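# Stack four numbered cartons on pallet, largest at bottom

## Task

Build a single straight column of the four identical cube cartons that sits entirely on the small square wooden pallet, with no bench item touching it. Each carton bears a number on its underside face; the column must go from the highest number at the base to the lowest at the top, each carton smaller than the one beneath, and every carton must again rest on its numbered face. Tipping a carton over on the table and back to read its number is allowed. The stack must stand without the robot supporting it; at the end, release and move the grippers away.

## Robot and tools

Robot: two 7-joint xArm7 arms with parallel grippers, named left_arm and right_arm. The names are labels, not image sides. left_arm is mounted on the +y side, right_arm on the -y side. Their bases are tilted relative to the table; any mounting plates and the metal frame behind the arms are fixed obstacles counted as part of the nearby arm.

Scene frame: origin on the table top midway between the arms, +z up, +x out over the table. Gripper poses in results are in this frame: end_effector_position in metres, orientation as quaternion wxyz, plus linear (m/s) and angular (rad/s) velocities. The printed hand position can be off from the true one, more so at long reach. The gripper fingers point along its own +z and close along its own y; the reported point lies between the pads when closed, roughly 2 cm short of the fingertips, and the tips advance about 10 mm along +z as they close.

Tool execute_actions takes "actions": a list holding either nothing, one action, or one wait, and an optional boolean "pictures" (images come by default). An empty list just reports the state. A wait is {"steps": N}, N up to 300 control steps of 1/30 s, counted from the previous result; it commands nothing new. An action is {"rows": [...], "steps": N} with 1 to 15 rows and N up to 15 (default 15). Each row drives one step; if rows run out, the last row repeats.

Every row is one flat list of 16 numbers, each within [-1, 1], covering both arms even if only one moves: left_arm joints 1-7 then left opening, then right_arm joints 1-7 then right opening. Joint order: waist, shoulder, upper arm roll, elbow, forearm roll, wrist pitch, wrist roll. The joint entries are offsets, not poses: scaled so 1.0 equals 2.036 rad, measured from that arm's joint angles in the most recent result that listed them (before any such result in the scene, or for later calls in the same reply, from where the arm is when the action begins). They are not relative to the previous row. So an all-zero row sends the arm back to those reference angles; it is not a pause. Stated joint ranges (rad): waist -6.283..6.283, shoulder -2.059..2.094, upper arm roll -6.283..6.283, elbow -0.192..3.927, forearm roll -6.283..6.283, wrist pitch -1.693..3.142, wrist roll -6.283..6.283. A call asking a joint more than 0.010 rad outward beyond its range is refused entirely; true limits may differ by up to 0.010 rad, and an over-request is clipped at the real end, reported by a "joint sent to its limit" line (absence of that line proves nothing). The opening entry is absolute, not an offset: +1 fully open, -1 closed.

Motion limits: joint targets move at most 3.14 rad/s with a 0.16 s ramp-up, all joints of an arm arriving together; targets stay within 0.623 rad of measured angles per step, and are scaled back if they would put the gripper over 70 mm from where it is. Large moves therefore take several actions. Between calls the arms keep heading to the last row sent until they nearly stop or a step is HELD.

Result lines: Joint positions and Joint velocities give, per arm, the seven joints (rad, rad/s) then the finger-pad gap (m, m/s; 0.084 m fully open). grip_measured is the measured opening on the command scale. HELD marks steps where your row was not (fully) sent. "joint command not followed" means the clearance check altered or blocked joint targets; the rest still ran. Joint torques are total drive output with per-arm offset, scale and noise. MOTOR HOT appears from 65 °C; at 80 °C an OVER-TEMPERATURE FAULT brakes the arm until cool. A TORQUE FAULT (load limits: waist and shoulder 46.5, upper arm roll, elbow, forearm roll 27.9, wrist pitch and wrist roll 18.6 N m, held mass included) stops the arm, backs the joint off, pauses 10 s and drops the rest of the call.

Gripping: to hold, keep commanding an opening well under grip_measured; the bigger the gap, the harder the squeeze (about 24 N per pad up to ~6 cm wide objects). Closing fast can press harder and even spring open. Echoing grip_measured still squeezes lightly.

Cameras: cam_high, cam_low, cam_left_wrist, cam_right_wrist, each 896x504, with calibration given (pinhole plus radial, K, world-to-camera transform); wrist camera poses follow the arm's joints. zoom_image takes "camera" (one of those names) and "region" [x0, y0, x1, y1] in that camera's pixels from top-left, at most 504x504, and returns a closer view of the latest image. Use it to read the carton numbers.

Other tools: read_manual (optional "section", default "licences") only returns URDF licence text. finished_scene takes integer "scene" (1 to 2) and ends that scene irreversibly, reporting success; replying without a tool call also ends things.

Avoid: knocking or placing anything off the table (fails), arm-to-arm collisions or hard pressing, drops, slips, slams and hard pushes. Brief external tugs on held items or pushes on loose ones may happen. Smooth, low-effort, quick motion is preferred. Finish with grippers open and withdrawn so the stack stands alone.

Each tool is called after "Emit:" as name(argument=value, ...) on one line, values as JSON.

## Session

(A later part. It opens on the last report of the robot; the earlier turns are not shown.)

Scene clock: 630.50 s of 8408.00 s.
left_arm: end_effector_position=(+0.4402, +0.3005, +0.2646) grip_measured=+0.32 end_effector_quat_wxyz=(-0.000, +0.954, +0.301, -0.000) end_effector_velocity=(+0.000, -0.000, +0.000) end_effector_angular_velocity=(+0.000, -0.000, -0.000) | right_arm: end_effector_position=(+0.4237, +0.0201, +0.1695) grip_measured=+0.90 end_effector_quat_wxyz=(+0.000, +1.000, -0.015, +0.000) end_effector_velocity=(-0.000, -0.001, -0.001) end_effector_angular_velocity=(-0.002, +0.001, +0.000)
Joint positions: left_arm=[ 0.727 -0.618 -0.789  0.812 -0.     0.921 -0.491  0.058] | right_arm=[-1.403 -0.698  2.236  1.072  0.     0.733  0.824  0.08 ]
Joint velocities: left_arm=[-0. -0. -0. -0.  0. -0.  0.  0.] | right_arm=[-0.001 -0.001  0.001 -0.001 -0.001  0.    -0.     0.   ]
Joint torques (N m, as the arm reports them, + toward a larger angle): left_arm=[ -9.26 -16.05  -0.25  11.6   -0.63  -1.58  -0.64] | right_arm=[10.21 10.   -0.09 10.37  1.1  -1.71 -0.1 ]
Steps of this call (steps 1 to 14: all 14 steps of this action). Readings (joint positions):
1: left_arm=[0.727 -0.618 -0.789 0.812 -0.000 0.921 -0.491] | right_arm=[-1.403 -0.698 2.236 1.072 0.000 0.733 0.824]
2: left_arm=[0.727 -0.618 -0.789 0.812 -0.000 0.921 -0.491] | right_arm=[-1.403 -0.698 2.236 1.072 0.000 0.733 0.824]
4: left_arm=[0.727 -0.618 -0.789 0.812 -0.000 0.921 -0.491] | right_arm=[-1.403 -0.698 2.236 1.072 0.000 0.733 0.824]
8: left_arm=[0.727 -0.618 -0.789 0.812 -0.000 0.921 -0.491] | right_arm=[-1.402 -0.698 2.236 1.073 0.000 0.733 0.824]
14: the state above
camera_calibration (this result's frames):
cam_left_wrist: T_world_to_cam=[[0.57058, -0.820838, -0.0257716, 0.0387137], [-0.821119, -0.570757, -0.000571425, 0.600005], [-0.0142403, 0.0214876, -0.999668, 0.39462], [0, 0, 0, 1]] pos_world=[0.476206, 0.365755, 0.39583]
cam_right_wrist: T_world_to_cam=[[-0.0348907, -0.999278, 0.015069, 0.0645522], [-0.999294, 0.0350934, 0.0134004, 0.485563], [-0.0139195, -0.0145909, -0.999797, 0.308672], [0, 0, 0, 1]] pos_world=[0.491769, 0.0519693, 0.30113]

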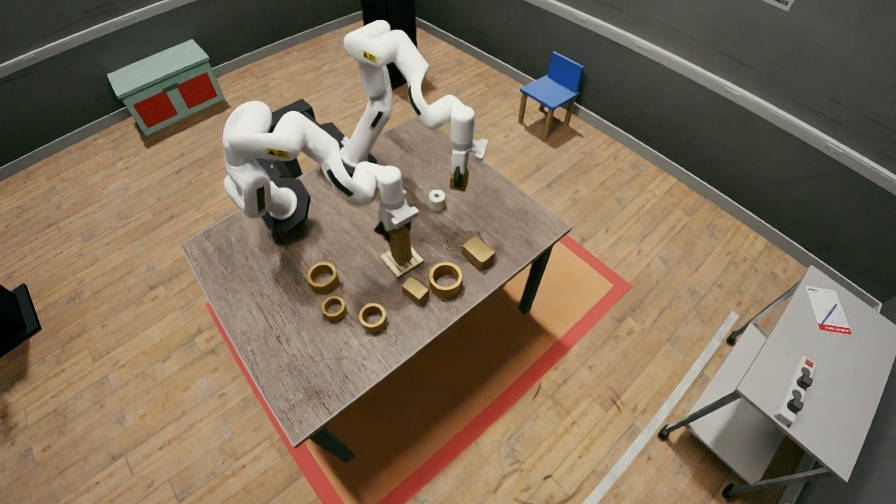

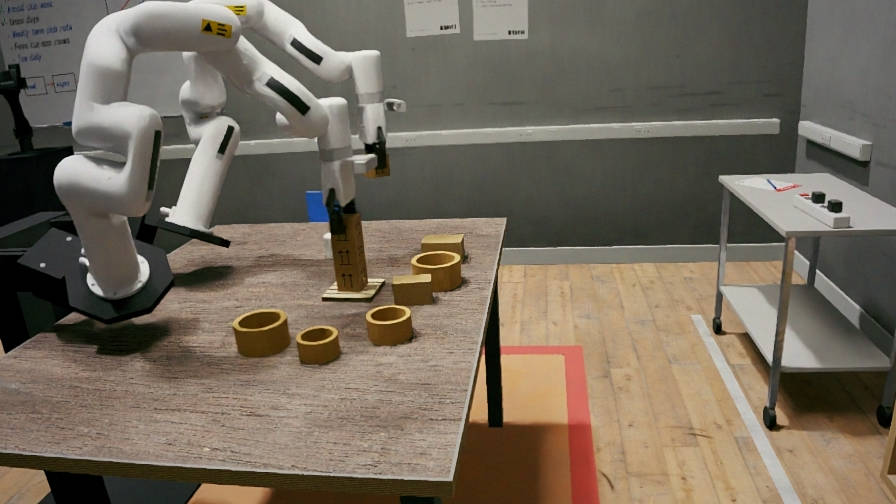

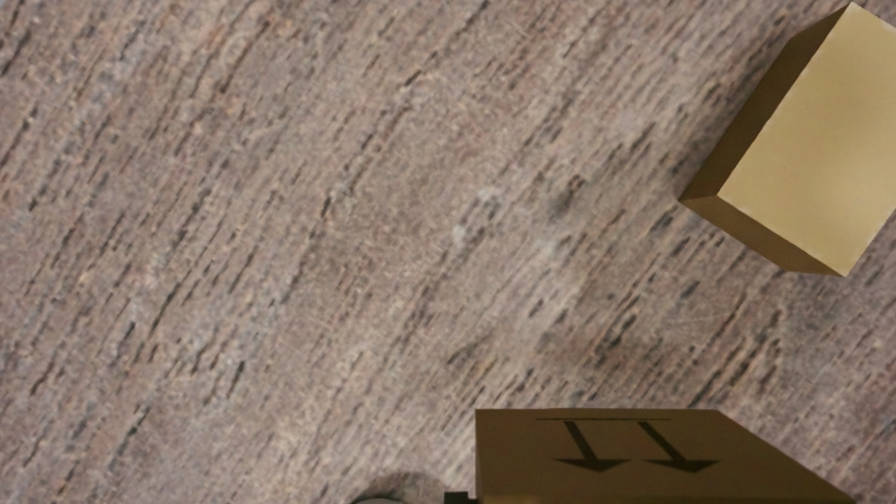

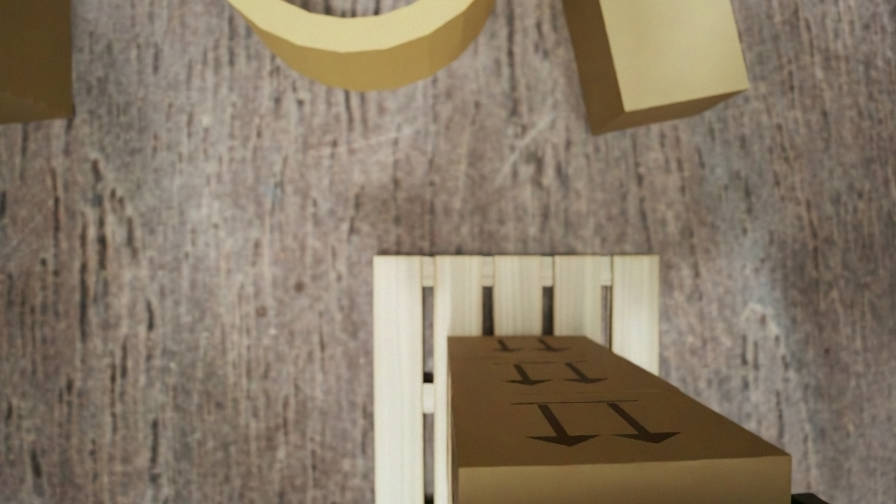

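Emit:
execute_actions(actions=[{"rows":[[0,0,0,0,0,0,0,-0.3,0.01,0.005,-0.008,0.003,0,0.011,0,0.9],[0,0,0,0,0,0,0,-0.3,0.022,0.0105,-0.017,0.007,0,0.024,0,0.9],[0,0,0,0,0,0,0,-0.3,0.034,0.016,-0.027,0.011,0,0.038,0,0.9],[0,0,0,0,0,0,0,-0.3,0.046,0.021,-0.036,0.016,0,0.052,0,0.9],[0,0,0,0,0,0,0,-0.3,0.056,0.025,-0.045,0.021,0,0.064,0,0.9],[0,0,0,0,0,0,0,-0.3,0.0643,0.0285,-0.0513,0.0249,0,0.0735,0,0.9],[0,0,0,0,0,0,0,-0.3,0.0643,0.0285,-0.0513,0.0249,0,0.0735,0,0.9],[0,0,0,0,0,0,0,-0.3,0.0643,0.0285,-0.0513,0.0249,0,0.0735,0,0.9],[0,0,0,0,0,0,0,-0.3,0.0643,0.0285,-0.0513,0.0249,0,0.0735,0,0.9],[0,0,0,0,0,0,0,-0.3,0.2483,0.0747,-0.3415,-0.1243,0,0.0362,0,0.9]],"steps":15}], pictures=false)

Emit:
execute_actions(actions=[{"steps":7}], pictures=false)

Emit:
execute_actions(actions=[{"rows":[[0.063,0.017,-0.212,0.046,0,0.0055,0,-0.3,0.14,-0.03,-0.33,-0.075,0,0.012,0,0.9],[0.063,0.017,-0.212,0.046,0,0.0055,0,-0.3,0.14,-0.03,-0.33,-0.075,0,0.012,0,0.9],[0.063,0.017,-0.212,0.046,0,0.0055,0,-0.3,0.14,-0.03,-0.33,-0.075,0,0.012,0,0.9],[0.063,0.017,-0.212,0.046,0,0.0055,0,-0.3,0.14,-0.03,-0.33,-0.075,0,0.012,0,0.9],[0.063,0.017,-0.212,0.046,0,0.0055,0,-0.3,0.14,-0.03,-0.33,-0.075,0,0.012,0,0.9],[0.063,0.017,-0.212,0.046,0,0.0055,0,-0.3,0.14,-0.03,-0.33,-0.075,0,0.012,0,0.9],[0.063,0.017,-0.212,0.046,0,0.0055,0,-0.3,0.14,-0.03,-0.33,-0.075,0,0.012,0,0.9],[0.063,0.017,-0.212,0.046,0,0.0055,0,-0.3,0.14,-0.03,-0.33,-0.075,0,0.012,0,0.9],[0.063,0.017,-0.212,0.046,0,0.0055,0,-0.3,0.14,-0.03,-0.33,-0.075,0,0.012,0,0.9],[0.1261,0.0343,-0.4237,0.0925,0,0.0111,0,-0.3,0.14,-0.03,-0.33,-0.075,0,0.012,0,0.9]],"steps":15}], pictures=false)

Emit:
execute_actions(actions=[{"steps":24}], pictures=false)

Emit:
execute_actions(actions=[{"rows":[[0.009,-0.0005,-0.0075,-0.004,0,-0.009,0,-0.3,0,0,0,0,0,0,0,0.9],[0.018,-0.001,-0.015,-0.0085,0,-0.018,0,-0.3,0,0,0,0,0,0,0,0.9],[0.027,-0.0016,-0.023,-0.0125,0,-0.027,0,-0.3,0,0,0,0,0,0,0,0.9],[0.035,-0.0022,-0.03,-0.0165,0,-0.035,0,-0.3,0,0,0,0,0,0,0,0.9],[0.041,-0.0026,-0.035,-0.019,0,-0.041,0,-0.3,0,0,0,0,0,0,0,0.9],[0.0444,-0.0028,-0.0378,-0.0207,0,-0.0441,0,-0.3,0,0,0,0,0,0,0,0.9]],"steps":15}], pictures=false)

Emit:
execute_actions(actions=[{"steps":8}])

Scene clock: 681.80 s of 8408.00 s.
left_arm: end_effector_position=(+0.4402, +0.3005, +0.2646) grip_measured=+0.32 end_effector_quat_wxyz=(-0.000, +0.954, +0.301, -0.000) end_effector_velocity=(+0.000, +0.000, +0.000) end_effector_angular_velocity=(-0.001, -0.001, +0.001) | right_arm: end_effector_position=(+0.4349, -0.0120, +0.2271) grip_measured=+0.90 end_effector_quat_wxyz=(+0.004, +0.999, -0.043, +0.009) end_effector_velocity=(+0.124, -0.417, +0.014) end_effector_angular_velocity=(-0.114, -0.095, -0.748)
Joint positions: left_arm=[ 0.727 -0.618 -0.789  0.812 -0.     0.921 -0.491  0.058] | right_arm=[-1.197 -0.624  2.013  1.054  0.     0.854  0.824  0.08 ]
Joint velocities: left_arm=[ 0.    -0.     0.     0.    -0.001 -0.001  0.     0.   ] | right_arm=[ 0.867  0.24  -1.467 -0.73  -0.003 -0.149  0.001  0.   ]
Joint torques (N m, as the arm reports them, + toward a larger angle): left_arm=[ -9.26 -16.05  -0.43  11.45  -0.49  -1.51  -0.72] | right_arm=[ 8.73  7.41 -1.78 11.58  1.13 -1.82  0.03]
Steps of this call (steps 1 to 15: the robot went on to your last target; steps 16 to 90: nothing new was sent; then 47.80 s passed at rest; steps 91 to 105: all 15 steps of this action). Readings (joint positions):
91: left_arm=[0.727 -0.618 -0.789 0.812 -0.000 0.921 -0.491] | right_arm=[-1.403 -0.698 2.236 1.072 0.000 0.733 0.824]
92: left_arm=[0.727 -0.618 -0.789 0.812 -0.000 0.921 -0.491] | right_arm=[-1.401 -0.697 2.234 1.073 0.000 0.735 0.824]
94: left_arm=[0.727 -0.618 -0.789 0.812 -0.000 0.921 -0.491] | right_arm=[-1.386 -0.691 2.222 1.076 0.000 0.753 0.824]
98: left_arm=[0.727 -0.618 -0.789 0.812 -0.000 0.921 -0.491] | right_arm=[-1.318 -0.660 2.169 1.104 0.000 0.828 0.824]
105: the state above

Scene clock: 682.03 s of 8408.00 s.
left_arm: end_effector_position=(+0.4402, +0.3005, +0.2646) grip_measured=+0.32 end_effector_quat_wxyz=(-0.000, +0.954, +0.301, -0.000) end_effector_velocity=(-0.000, +0.000, +0.000) end_effector_angular_velocity=(+0.001, +0.001, -0.001) | right_arm: end_effector_position=(+0.4473, -0.0962, +0.2288) grip_measured=+0.90 end_effector_quat_wxyz=(+0.005, +0.993, -0.120, +0.009) end_effector_velocity=(-0.005, -0.334, -0.020) end_effector_angular_velocity=(+0.085, +0.102, -0.645)
Joint positions: left_arm=[ 0.727 -0.618 -0.789  0.812 -0.     0.921 -0.491  0.058] | right_arm=[-0.993 -0.57   1.689  0.894  0.     0.822  0.824  0.08 ]
Joint velocities: left_arm=[ 0.    -0.    -0.     0.     0.001  0.001  0.     0.   ] | right_arm=[ 0.872  0.226 -1.369 -0.679 -0.    -0.133  0.    -0.   ]
Joint torques (N m, as the arm reports them, + toward a larger angle): left_arm=[ -8.87 -16.06  -0.24  11.5   -0.64  -1.42  -0.69] | right_arm=[ 7.85  0.84  0.26 10.93  0.98 -1.61  0.  ]
Steps of this call (steps 1 to 7: the robot went on to your last target). Readings (joint positions):
1: left_arm=[0.727 -0.618 -0.789 0.812 -0.000 0.921 -0.491] | right_arm=[-1.168 -0.615 1.964 1.030 0.000 0.849 0.824]
2: left_arm=[0.727 -0.618 -0.789 0.812 -0.000 0.921 -0.491] | right_arm=[-1.140 -0.608 1.917 1.007 0.000 0.845 0.824]
4: left_arm=[0.727 -0.618 -0.789 0.812 -0.000 0.921 -0.491] | right_arm=[-1.083 -0.593 1.828 0.963 0.000 0.836 0.824]
7: the state above

Scene clock: 682.53 s of 8408.00 s.
left_arm: end_effector_position=(+0.4603, +0.1574, +0.2640) grip_measured=+0.32 end_effector_quat_wxyz=(-0.016, +0.991, +0.136, +0.004) end_effector_velocity=(-0.013, -0.364, -0.006) end_effector_angular_velocity=(-0.007, +0.013, -0.807) | right_arm: end_effector_position=(+0.4717, -0.2663, +0.2451) grip_measured=+0.90 end_effector_quat_wxyz=(+0.014, +0.952, -0.307, +0.015) end_effector_velocity=(-0.006, -0.273, +0.033) end_effector_angular_velocity=(+0.063, -0.017, -0.664)
Joint positions: left_arm=[ 0.86  -0.582 -1.24   0.91  -0.     0.932 -0.491  0.058] | right_arm=[-0.74  -0.621  1.097  0.757  0.     0.842  0.824  0.08 ]
Joint velocities: left_arm=[ 0.318  0.086 -1.073  0.235 -0.     0.028 -0.    -0.   ] | right_arm=[ 0.357 -0.113 -0.958 -0.184 -0.001  0.05   0.    -0.   ]
Joint torques (N m, as the arm reports them, + toward a larger angle): left_arm=[-11.96  -7.37   0.2   11.46  -0.57  -1.48  -0.68] | right_arm=[ 6.16 -7.44  2.76 11.67  1.03 -1.27 -0.01]
Steps of this call (steps 1 to 15: all 15 steps of this action). Readings (joint positions):
1: left_arm=[0.727 -0.618 -0.789 0.812 -0.000 0.921 -0.491] | right_arm=[-0.966 -0.563 1.646 0.872 0.000 0.817 0.824]
2: left_arm=[0.727 -0.618 -0.791 0.812 -0.000 0.921 -0.491] | right_arm=[-0.944 -0.558 1.608 0.855 0.000 0.815 0.824]
4: left_arm=[0.740 -0.615 -0.822 0.820 -0.000 0.922 -0.491] | right_arm=[-0.911 -0.565 1.534 0.838 0.000 0.818 0.824]
8: left_arm=[0.784 -0.603 -0.986 0.855 -0.000 0.925 -0.491] | right_arm=[-0.850 -0.588 1.375 0.812 0.000 0.827 0.824]
15: the state above

Scene clock: 683.33 s of 8408.00 s.
left_arm: end_effector_position=(+0.4324, +0.0163, +0.2644) grip_measured=+0.32 end_effector_quat_wxyz=(-0.000, +1.000, -0.016, -0.000) end_effector_velocity=(-0.001, -0.004, +0.001) end_effector_angular_velocity=(-0.001, -0.001, -0.009) | right_arm: end_effector_position=(+0.4701, -0.2877, +0.2479) grip_measured=+0.90 end_effector_quat_wxyz=(+0.011, +0.943, -0.332, +0.015) end_effector_velocity=(-0.000, -0.000, +0.000) end_effector_angular_velocity=(-0.001, +0.000, +0.001)
Joint positions: left_arm=[ 0.983 -0.548 -1.65   1.    -0.     0.943 -0.491  0.058] | right_arm=[-0.708 -0.631  1.018  0.741  0.     0.846  0.824  0.08 ]
Joint velocities: left_arm=[ 0.     0.001 -0.008  0.001  0.001 -0.    -0.    -0.   ] | right_arm=[ 0.     0.    -0.     0.    -0.001  0.     0.    -0.   ]
Joint torques (N m, as the arm reports them, + toward a larger angle): left_arm=[-13.92   3.18  -0.31  11.56  -0.62  -1.49  -0.59] | right_arm=[ 6.03 -7.42 -0.89 11.6   1.47 -1.56 -0.19]
Steps of this call (steps 1 to 24: the robot went on to your last target). Readings (joint positions):
1: left_arm=[0.871 -0.579 -1.275 0.918 -0.000 0.933 -0.491] | right_arm=[-0.730 -0.625 1.070 0.752 0.000 0.843 0.824]
2: left_arm=[0.881 -0.576 -1.311 0.926 -0.000 0.934 -0.491] | right_arm=[-0.723 -0.627 1.052 0.748 0.000 0.844 0.824]
4: left_arm=[0.903 -0.571 -1.381 0.941 -0.000 0.936 -0.491] | right_arm=[-0.715 -0.629 1.034 0.744 0.000 0.845 0.824]
8: left_arm=[0.944 -0.559 -1.520 0.971 -0.000 0.940 -0.491] | right_arm=[-0.709 -0.631 1.023 0.742 0.000 0.846 0.824]
24: the state above

Scene clock: 683.83 s of 8408.00 s.
left_arm: end_effector_position=(+0.4325, +0.0162, +0.2332) grip_measured=+0.32 end_effector_quat_wxyz=(-0.000, +1.000, -0.016, +0.000) end_effector_velocity=(+0.001, -0.004, -0.004) end_effector_angular_velocity=(-0.007, -0.006, -0.005) | right_arm: end_effector_position=(+0.4701, -0.2877, +0.2479) grip_measured=+0.90 end_effector_quat_wxyz=(+0.011, +0.943, -0.332, +0.015) end_effector_velocity=(-0.001, +0.000, -0.000) end_effector_angular_velocity=(-0.000, +0.002, +0.001)
Joint positions: left_arm=[ 1.072 -0.554 -1.725  0.959 -0.     0.855 -0.491  0.058] | right_arm=[-0.708 -0.631  1.018  0.741  0.     0.846  0.824  0.08 ]
Joint velocities: left_arm=[ 0.015  0.    -0.018 -0.004 -0.001 -0.021  0.     0.   ] | right_arm=[-0.     0.     0.001 -0.001 -0.     0.     0.    -0.   ]
Joint torques (N m, as the arm reports them, + toward a larger angle): left_arm=[-14.26   5.76  -0.27  11.42  -0.63  -1.57  -0.63] | right_arm=[ 5.67 -8.58 -0.57 11.24  1.44 -1.61  0.08]
Steps of this call (steps 1 to 15: all 15 steps of this action). Readings (joint positions):
1: left_arm=[0.983 -0.548 -1.650 1.000 -0.000 0.943 -0.491] | right_arm=[-0.708 -0.631 1.018 0.741 0.000 0.846 0.824]
2: left_arm=[0.985 -0.548 -1.652 1.000 -0.000 0.941 -0.491] | right_arm=[-0.708 -0.631 1.018 0.741 0.000 0.846 0.824]
4: left_arm=[0.998 -0.549 -1.663 0.994 -0.000 0.927 -0.491] | right_arm=[-0.708 -0.631 1.018 0.741 0.000 0.846 0.824]
8: left_arm=[1.048 -0.552 -1.705 0.969 -0.000 0.880 -0.491] | right_arm=[-0.708 -0.631 1.018 0.741 0.000 0.846 0.824]
15: the state above

Scene clock: 684.10 s of 8408.00 s.
left_arm: end_effector_position=(+0.4324, +0.0163, +0.2326) grip_measured=+0.32 end_effector_quat_wxyz=(-0.000, +1.000, -0.016, -0.000) end_effector_velocity=(-0.000, +0.000, -0.001) end_effector_angular_velocity=(+0.000, +0.001, -0.001) | right_arm: end_effector_position=(+0.4701, -0.2877, +0.2479) grip_measured=+0.90 end_effector_quat_wxyz=(+0.011, +0.943, -0.332, +0.015) end_effector_velocity=(-0.000, -0.000, +0.000) end_effector_angular_velocity=(-0.001, -0.000, +0.000)
Joint positions: left_arm=[ 1.073 -0.554 -1.727  0.958 -0.     0.854 -0.491  0.058] | right_arm=[-0.708 -0.631  1.018  0.741  0.     0.846  0.824  0.08 ]
Joint velocities: left_arm=[ 0.002  0.001 -0.001 -0.001  0.001 -0.001  0.    -0.   ] | right_arm=[-0.    -0.001  0.    -0.    -0.    -0.    -0.     0.   ]
Joint torques (N m, as the arm reports them, + toward a larger angle): left_arm=[-14.21   5.65  -0.46  11.19  -0.53  -1.5   -0.62] | right_arm=[ 5.3  -7.83 -0.47 11.43  1.19 -1.84 -0.04]
Steps of this call (steps 1 to 8: the robot went on to your last target). Readings (joint positions):
1: left_arm=[1.072 -0.554 -1.726 0.959 -0.000 0.855 -0.491] | right_arm=[-0.708 -0.631 1.018 0.741 0.000 0.846 0.824]
2: left_arm=[1.073 -0.554 -1.726 0.959 -0.000 0.854 -0.491] | right_arm=[-0.708 -0.631 1.018 0.741 0.000 0.846 0.824]
4: left_arm=[1.073 -0.554 -1.727 0.958 -0.000 0.854 -0.491] | right_arm=[-0.708 -0.631 1.018 0.741 0.000 0.846 0.824]
8: the state above
camera_calibration (this result's frames):
cam_left_wrist: T_world_to_cam=[[-0.0373789, -0.998976, -0.0254846, 0.074797], [-0.9993, 0.0374063, -0.00059792, 0.498588], [0.00155059, 0.0254444, -0.999675, 0.361656], [0, 0, 0, 1]] pos_world=[0.500474, 0.046868, 0.363743]
cam_right_wrist: T_world_to_cam=[[-0.630651, -0.775666, 0.0249467, 0.0994154], [-0.776066, 0.630291, -0.0213103, 0.616567], [0.000806036, -0.0327996, -0.999462, 0.370988], [0, 0, 0, 1]] pos_world=[0.540894, -0.299336, 0.381447]

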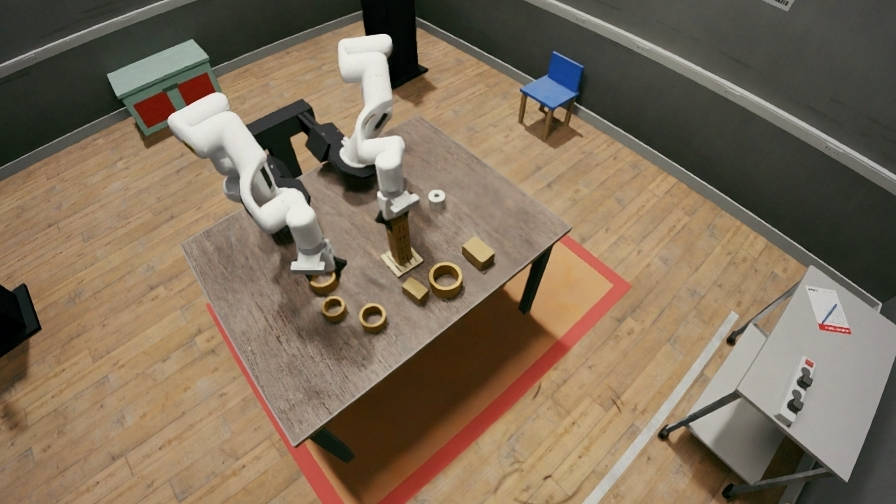

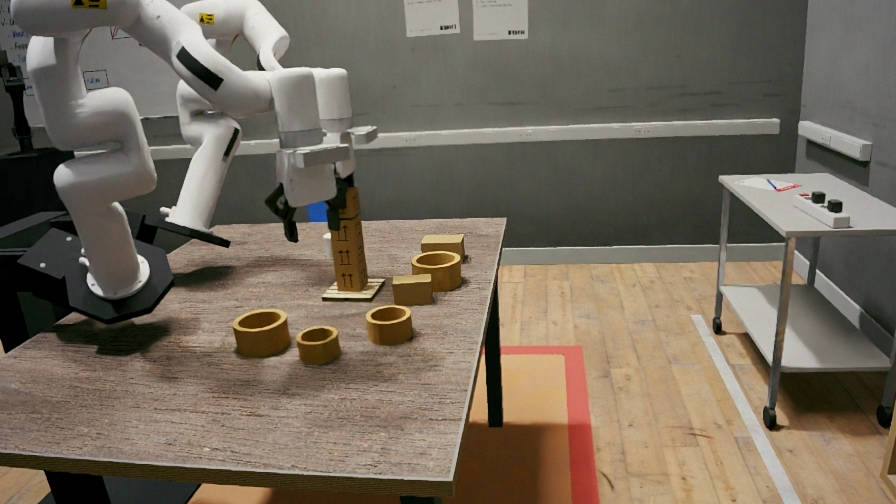

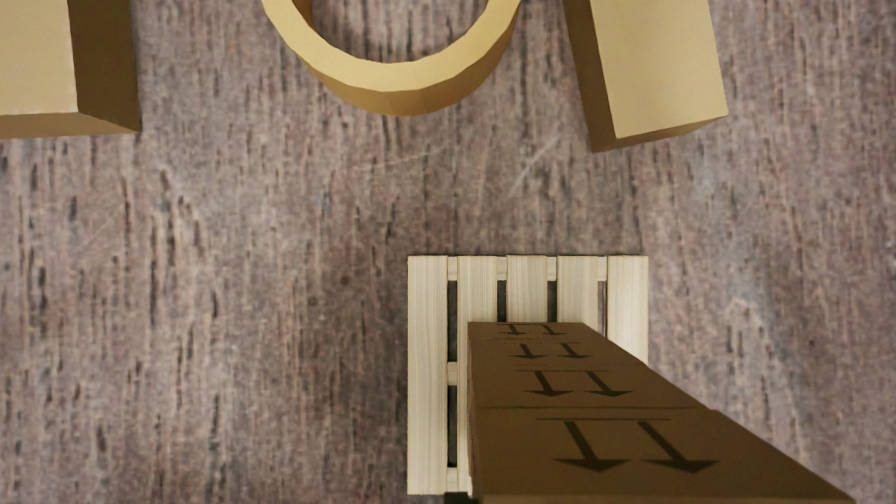

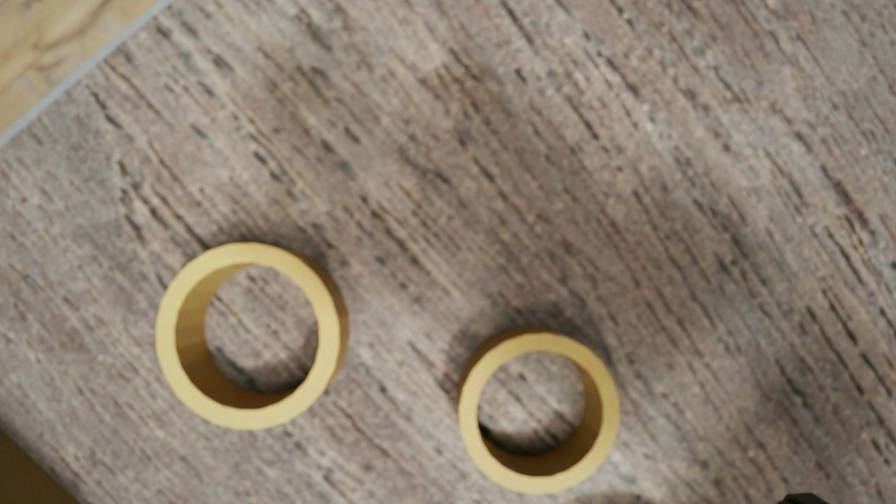

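Emit:
execute_actions(actions=[{"rows":[[-0.0028,0.0002,0.0011,-0.0019,0,-0.0004,0,-0.3,0,0,0,0,0,0,0,0.9],[-0.0028,0.0002,0.0011,-0.0019,0,-0.0004,0,-0.3,0,0,0,0,0,0,0,0.9],[-0.0001,0,-0.0011,-0.0028,0,-0.0028,0,-0.3,0,0,0,0,0,0,0,0.9],[0.0026,-0.0003,-0.0034,-0.0038,0,-0.0053,0,-0.3,0,0,0,0,0,0,0,0.9],[0.0053,-0.0005,-0.0056,-0.0047,0,-0.0077,0,-0.3,0,0,0,0,0,0,0,0.9]],"steps":15}], pictures=false)

Emit:
execute_actions(actions=[{"rows":[[0,0,0,0,0,0,0,0.1,0,0,0,0,0,0,0,0.9],[0,0,0,0,0,0,0,0.2,0,0,0,0,0,0,0,0.9],[0,0,0,0,0,0,0,0.33,0,0,0,0,0,0,0,0.9],[0,0,0,0,0,0,0,0.4,0,0,0,0,0,0,0,0.9],[0,0,0,0,0,0,0,0.5,0,0,0,0,0,0,0,0.9],[0,0,0,0,0,0,0,0.7,0,0,0,0,0,0,0,0.9],[0,0,0,0,0,0,0,0.9,0,0,0,0,0,0,0,0.9]],"steps":13}])

Emit:
execute_actions(actions=[{"rows":[[-0.012,0.001,0.01,0.005,0,0.012,0,0.9,0,0,0,0,0,0,0,0.9],[-0.027,0.002,0.023,0.012,0,0.026,0,0.9,0,0,0,0,0,0,0,0.9],[-0.042,0.003,0.035,0.019,0,0.041,0,0.9,0,0,0,0,0,0,0,0.9],[-0.056,0.0035,0.047,0.026,0,0.056,0,0.9,0,0,0,0,0,0,0,0.9],[-0.068,0.0037,0.058,0.033,0,0.069,0,0.9,0,0,0,0,0,0,0,0.9],[-0.0773,0.0037,0.0657,0.0383,0,0.0791,0,0.9,0,0,0,0,0,0,0,0.9],[-0.0773,0.0037,0.0657,0.0383,0,0.0791,0,0.9,0,0,0,0,0,0,0,0.9],[-0.0773,0.0037,0.0657,0.0383,0,0.0791,0,0.9,0,0,0,0,0,0,0,0.9],[-0.0773,0.0037,0.0657,0.0383,0,0.0791,0,0.9,0,0,0,0,0,0,0,0.9],[-0.0773,0.0037,0.33,0.0383,0,0.0791,0,0.9,0,0,0,0,0,0,0,0.9]],"steps":15}], pictures=false)

Emit:
execute_actions(actions=[{"steps":22}])

Scene clock: 709.30 s of 8408.00 s.
left_arm: end_effector_position=(+0.4312, +0.0158, +0.2275) grip_measured=+0.32 end_effector_quat_wxyz=(-0.000, +1.000, -0.017, +0.000) end_effector_velocity=(-0.000, -0.001, -0.001) end_effector_angular_velocity=(-0.001, -0.002, -0.002) | right_arm: end_effector_position=(+0.4701, -0.2877, +0.2479) grip_measured=+0.90 end_effector_quat_wxyz=(+0.011, +0.943, -0.332, +0.015) end_effector_velocity=(+0.001, -0.000, +0.001) end_effector_angular_velocity=(-0.000, -0.002, -0.001)
Joint positions: left_arm=[ 1.084 -0.555 -1.738  0.949 -0.     0.838 -0.491  0.058] | right_arm=[-0.708 -0.631  1.018  0.741  0.     0.846  0.824  0.08 ]
Joint velocities: left_arm=[ 0.003 -0.    -0.004 -0.001  0.    -0.004 -0.    -0.   ] | right_arm=[-0.    -0.001 -0.001  0.001 -0.    -0.001 -0.     0.   ]
Joint torques (N m, as the arm reports them, + toward a larger angle): left_arm=[-14.31   5.91  -0.29  11.22  -0.43  -1.56  -0.64] | right_arm=[ 5.96 -7.33 -0.48 11.01  1.54 -1.89 -0.33]
Steps of this call (steps 1 to 15: the robot went on to your last target; steps 16 to 90: nothing new was sent; then 21.70 s passed at rest; steps 91 to 105: all 15 steps of this action). Readings (joint positions):
91: left_arm=[1.074 -0.554 -1.727 0.958 -0.000 0.854 -0.491] | right_arm=[-0.708 -0.631 1.018 0.741 0.000 0.846 0.824]
92: left_arm=[1.073 -0.554 -1.727 0.957 -0.000 0.853 -0.491] | right_arm=[-0.708 -0.631 1.018 0.741 0.000 0.846 0.824]
94: left_arm=[1.071 -0.554 -1.726 0.956 -0.000 0.852 -0.491] | right_arm=[-0.708 -0.631 1.018 0.741 0.000 0.846 0.824]
98: left_arm=[1.079 -0.555 -1.734 0.951 -0.000 0.843 -0.491] | right_arm=[-0.708 -0.631 1.018 0.741 0.000 0.846 0.824]
105: the state above

Scene clock: 709.73 s of 8408.00 s.
left_arm: end_effector_position=(+0.4312, +0.0158, +0.2276) grip_measured=+0.90 end_effector_quat_wxyz=(-0.000, +1.000, -0.017, +0.000) end_effector_velocity=(-0.000, +0.001, -0.001) end_effector_angular_velocity=(+0.000, +0.001, -0.000) | right_arm: end_effector_position=(+0.4701, -0.2877, +0.2479) grip_measured=+0.90 end_effector_quat_wxyz=(+0.011, +0.943, -0.332, +0.015) end_effector_velocity=(+0.000, +0.000, -0.000) end_effector_angular_velocity=(+0.001, +0.000, -0.001)
Joint positions: left_arm=[ 1.084 -0.555 -1.738  0.949 -0.     0.838 -0.491  0.08 ] | right_arm=[-0.708 -0.631  1.018  0.741  0.     0.846  0.824  0.08 ]
Joint velocities: left_arm=[ 0.001  0.001  0.    -0.001  0.001 -0.     0.     0.001] | right_arm=[ 0.     0.    -0.     0.     0.001  0.    -0.    -0.   ]
Joint torques (N m, as the arm reports them, + toward a larger angle): left_arm=[-14.02   5.57  -0.32  11.01  -0.56  -1.49  -0.61] | right_arm=[ 5.71 -7.84 -0.59 11.12  0.94 -1.75 -0.41]
Steps of this call (steps 1 to 13: all 13 steps of this action). Readings (joint positions):
1: left_arm=[1.084 -0.555 -1.738 0.949 -0.000 0.838 -0.491] | right_arm=[-0.708 -0.631 1.018 0.741 0.000 0.846 0.824]
2: left_arm=[1.084 -0.555 -1.738 0.949 -0.000 0.838 -0.491] | right_arm=[-0.708 -0.631 1.018 0.741 0.000 0.846 0.824]
4: left_arm=[1.084 -0.555 -1.738 0.949 -0.000 0.838 -0.491] | right_arm=[-0.708 -0.631 1.018 0.741 0.000 0.846 0.824]
8: left_arm=[1.084 -0.555 -1.738 0.949 -0.000 0.838 -0.491] | right_arm=[-0.708 -0.631 1.018 0.741 0.000 0.846 0.824]
13: the state above
camera_calibration (this result's frames):
cam_left_wrist: T_world_to_cam=[[-0.0395988, -0.998901, -0.0250835, 0.0749598], [-0.999214, 0.0396366, -0.00101324, 0.497426], [0.00200635, 0.0250236, -0.999685, 0.356504], [0, 0, 0, 1]] pos_world=[0.499288, 0.0462401, 0.358776]
cam_right_wrist: T_world_to_cam=[[-0.630651, -0.775666, 0.0249464, 0.0994156], [-0.776066, 0.630291, -0.0213107, 0.616567], [0.000806528, -0.0327997, -0.999462, 0.370988], [0, 0, 0, 1]] pos_world=[0.540894, -0.299336, 0.381447]

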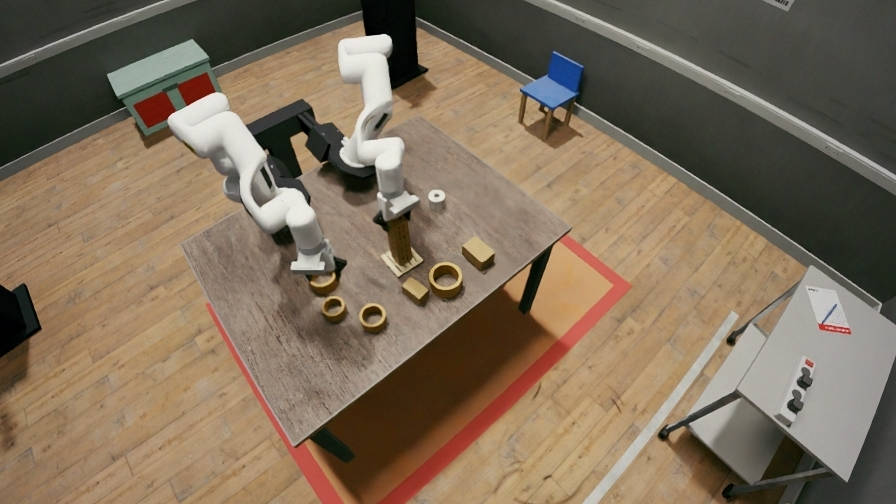

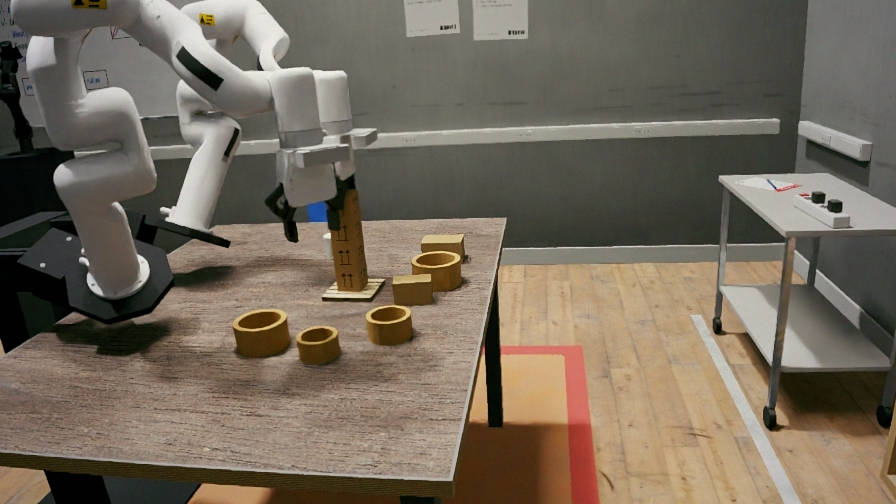

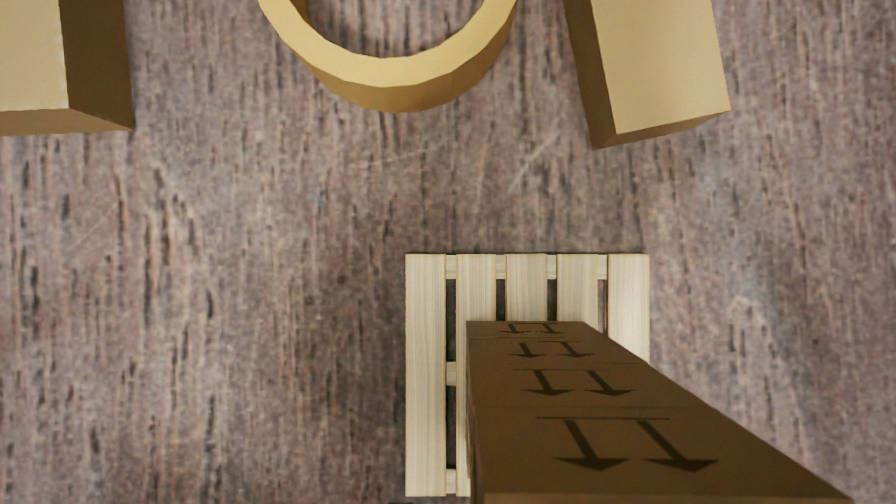

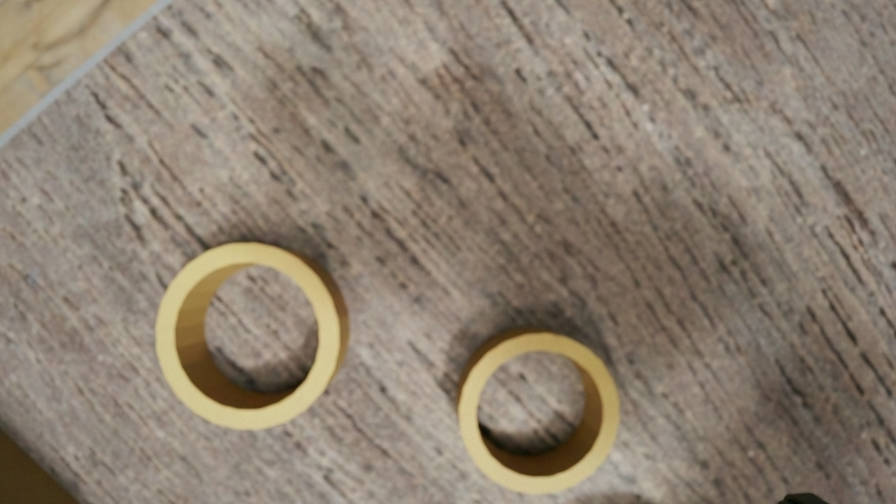

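Scene clock: 710.23 s of 8408.00 s.
left_arm: end_effector_position=(+0.4529, +0.0563, +0.2804) grip_measured=+0.90 end_effector_quat_wxyz=(-0.002, +1.000, +0.031, +0.003) end_effector_velocity=(+0.190, +0.442, -0.011) end_effector_angular_velocity=(+0.029, +0.043, +1.023) | right_arm: end_effector_position=(+0.4701, -0.2877, +0.2479) grip_measured=+0.90 end_effector_quat_wxyz=(+0.011, +0.943, -0.332, +0.015) end_effector_velocity=(+0.000, +0.000, +0.000) end_effector_angular_velocity=(+0.000, -0.001, -0.000)
Joint positions: left_arm=[ 0.939 -0.549 -1.517  1.02  -0.     0.983 -0.491  0.08 ] | right_arm=[-0.708 -0.631  1.018  0.741  0.     0.846  0.824  0.08 ]
Joint velocities: left_arm=[ 0.039  0.032  0.991 -0.003  0.005  0.032 -0.    -0.   ] | right_arm=[ 0.    -0.    -0.    -0.     0.    -0.001 -0.     0.   ]
Joint torques (N m, as the arm reports them, + toward a larger angle): left_arm=[-17.91  -2.01  -2.82  11.88  -0.7   -1.37  -0.51] | right_arm=[ 6.06 -7.4  -1.02 11.34  1.33 -1.61 -0.5 ]
Steps of this call (steps 1 to 15: all 15 steps of this action). Readings (joint positions):
1: left_arm=[1.084 -0.555 -1.738 0.949 -0.000 0.838 -0.491] | right_arm=[-0.708 -0.631 1.018 0.741 0.000 0.846 0.824]
2: left_arm=[1.082 -0.555 -1.736 0.949 -0.000 0.841 -0.491] | right_arm=[-0.708 -0.631 1.018 0.741 0.000 0.846 0.824]
4: left_arm=[1.064 -0.554 -1.720 0.956 -0.000 0.860 -0.491] | right_arm=[-0.708 -0.631 1.018 0.741 0.000 0.846 0.824]
8: left_arm=[0.983 -0.549 -1.652 0.998 -0.000 0.940 -0.491] | right_arm=[-0.708 -0.631 1.018 0.741 0.000 0.846 0.824]
15: the state above

Scene clock: 710.97 s of 8408.00 s.
left_arm: end_effector_position=(+0.4943, +0.2539, +0.2871) grip_measured=+0.90 end_effector_quat_wxyz=(-0.007, +0.969, +0.246, +0.004) end_effector_velocity=(+0.001, +0.012, +0.003) end_effector_angular_velocity=(+0.001, -0.006, +0.025) | right_arm: end_effector_position=(+0.4701, -0.2877, +0.2479) grip_measured=+0.90 end_effector_quat_wxyz=(+0.011, +0.943, -0.332, +0.015) end_effector_velocity=(+0.000, -0.000, -0.000) end_effector_angular_velocity=(+0.000, +0.000, -0.000)
Joint positions: left_arm=[ 0.926 -0.548 -1.071  1.027 -0.     0.999 -0.491  0.08 ] | right_arm=[-0.708 -0.631  1.018  0.741  0.     0.846  0.824  0.08 ]
Joint velocities: left_arm=[-0.005 -0.002  0.029  0.002 -0.001 -0.     0.    -0.   ] | right_arm=[ 0.     0.001 -0.001  0.    -0.001  0.     0.    -0.   ]
Joint torques (N m, as the arm reports them, + toward a larger angle): left_arm=[-10.78 -11.9   -0.17  11.57  -0.46  -1.45  -0.56] | right_arm=[ 6.06 -7.56 -0.58 11.42  1.26 -1.76  0.21]
Steps of this call (steps 1 to 22: the robot went on to your last target). Readings (joint positions):
1: left_arm=[0.940 -0.548 -1.486 1.020 -0.000 0.984 -0.491] | right_arm=[-0.708 -0.631 1.018 0.741 0.000 0.846 0.824]
2: left_arm=[0.940 -0.547 -1.458 1.020 -0.000 0.985 -0.491] | right_arm=[-0.708 -0.631 1.018 0.741 0.000 0.846 0.824]
4: left_arm=[0.938 -0.548 -1.406 1.021 -0.000 0.987 -0.491] | right_arm=[-0.708 -0.631 1.018 0.741 0.000 0.846 0.824]
8: left_arm=[0.934 -0.547 -1.295 1.023 -0.000 0.991 -0.491] | right_arm=[-0.708 -0.631 1.018 0.741 0.000 0.846 0.824]
22: the state above
camera_calibration (this result's frames):
cam_left_wrist: T_world_to_cam=[[0.472359, -0.880676, -0.0358794, 0.0368862], [-0.881384, -0.472248, -0.0120426, 0.62595], [-0.00633836, 0.037312, -0.999284, 0.410832], [0, 0, 0, 1]] pos_world=[0.536883, 0.312759, 0.419399]
cam_right_wrist: T_world_to_cam=[[-0.630651, -0.775666, 0.0249465, 0.0994154], [-0.776066, 0.630291, -0.0213107, 0.616567], [0.000806401, -0.0327997, -0.999462, 0.370988], [0, 0, 0, 1]] pos_world=[0.540894, -0.299336, 0.381447]

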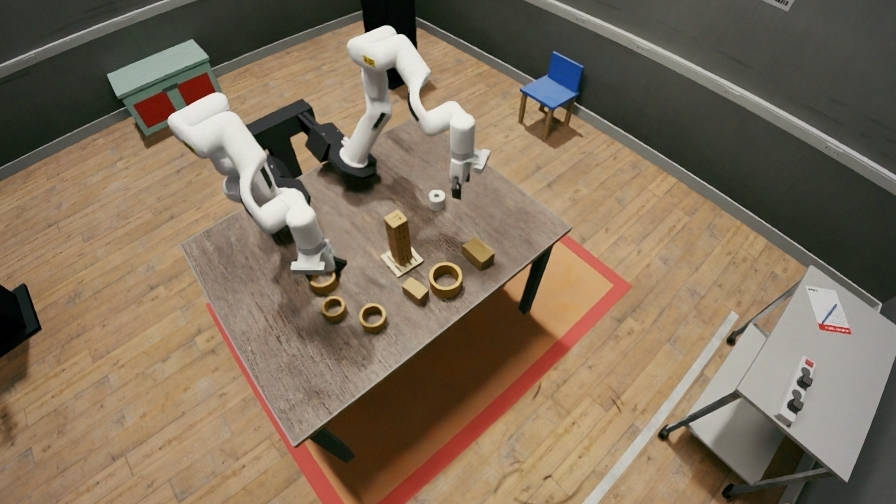

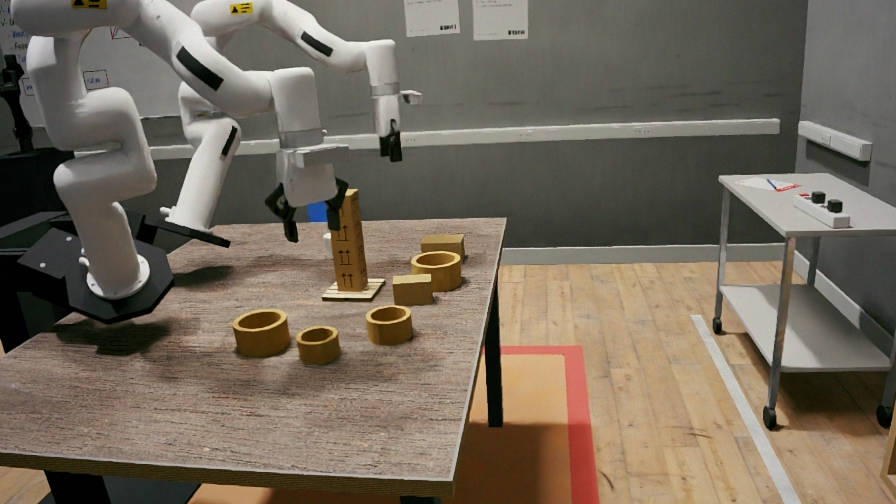

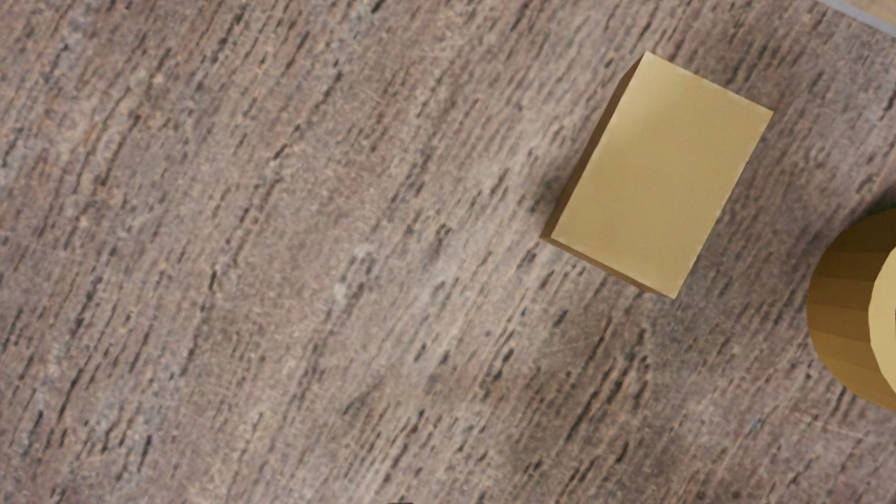

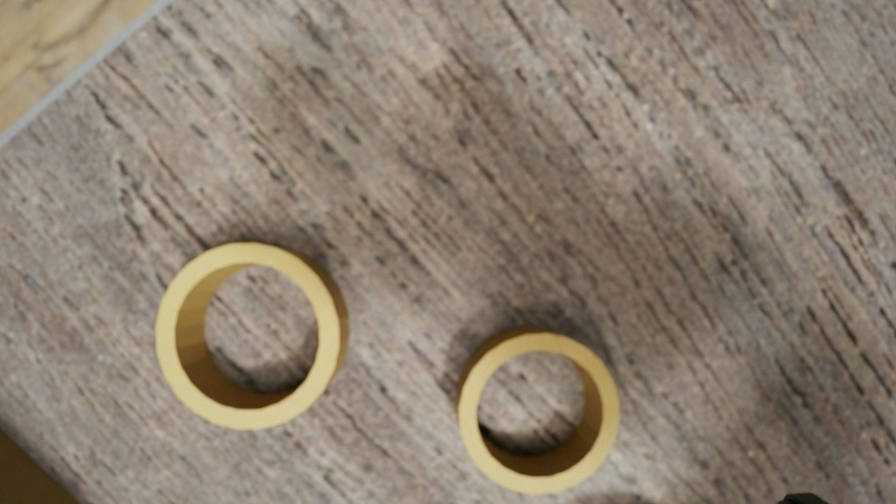

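Emit:
finished_scene(scene=2)

The scene is finished: the task was done.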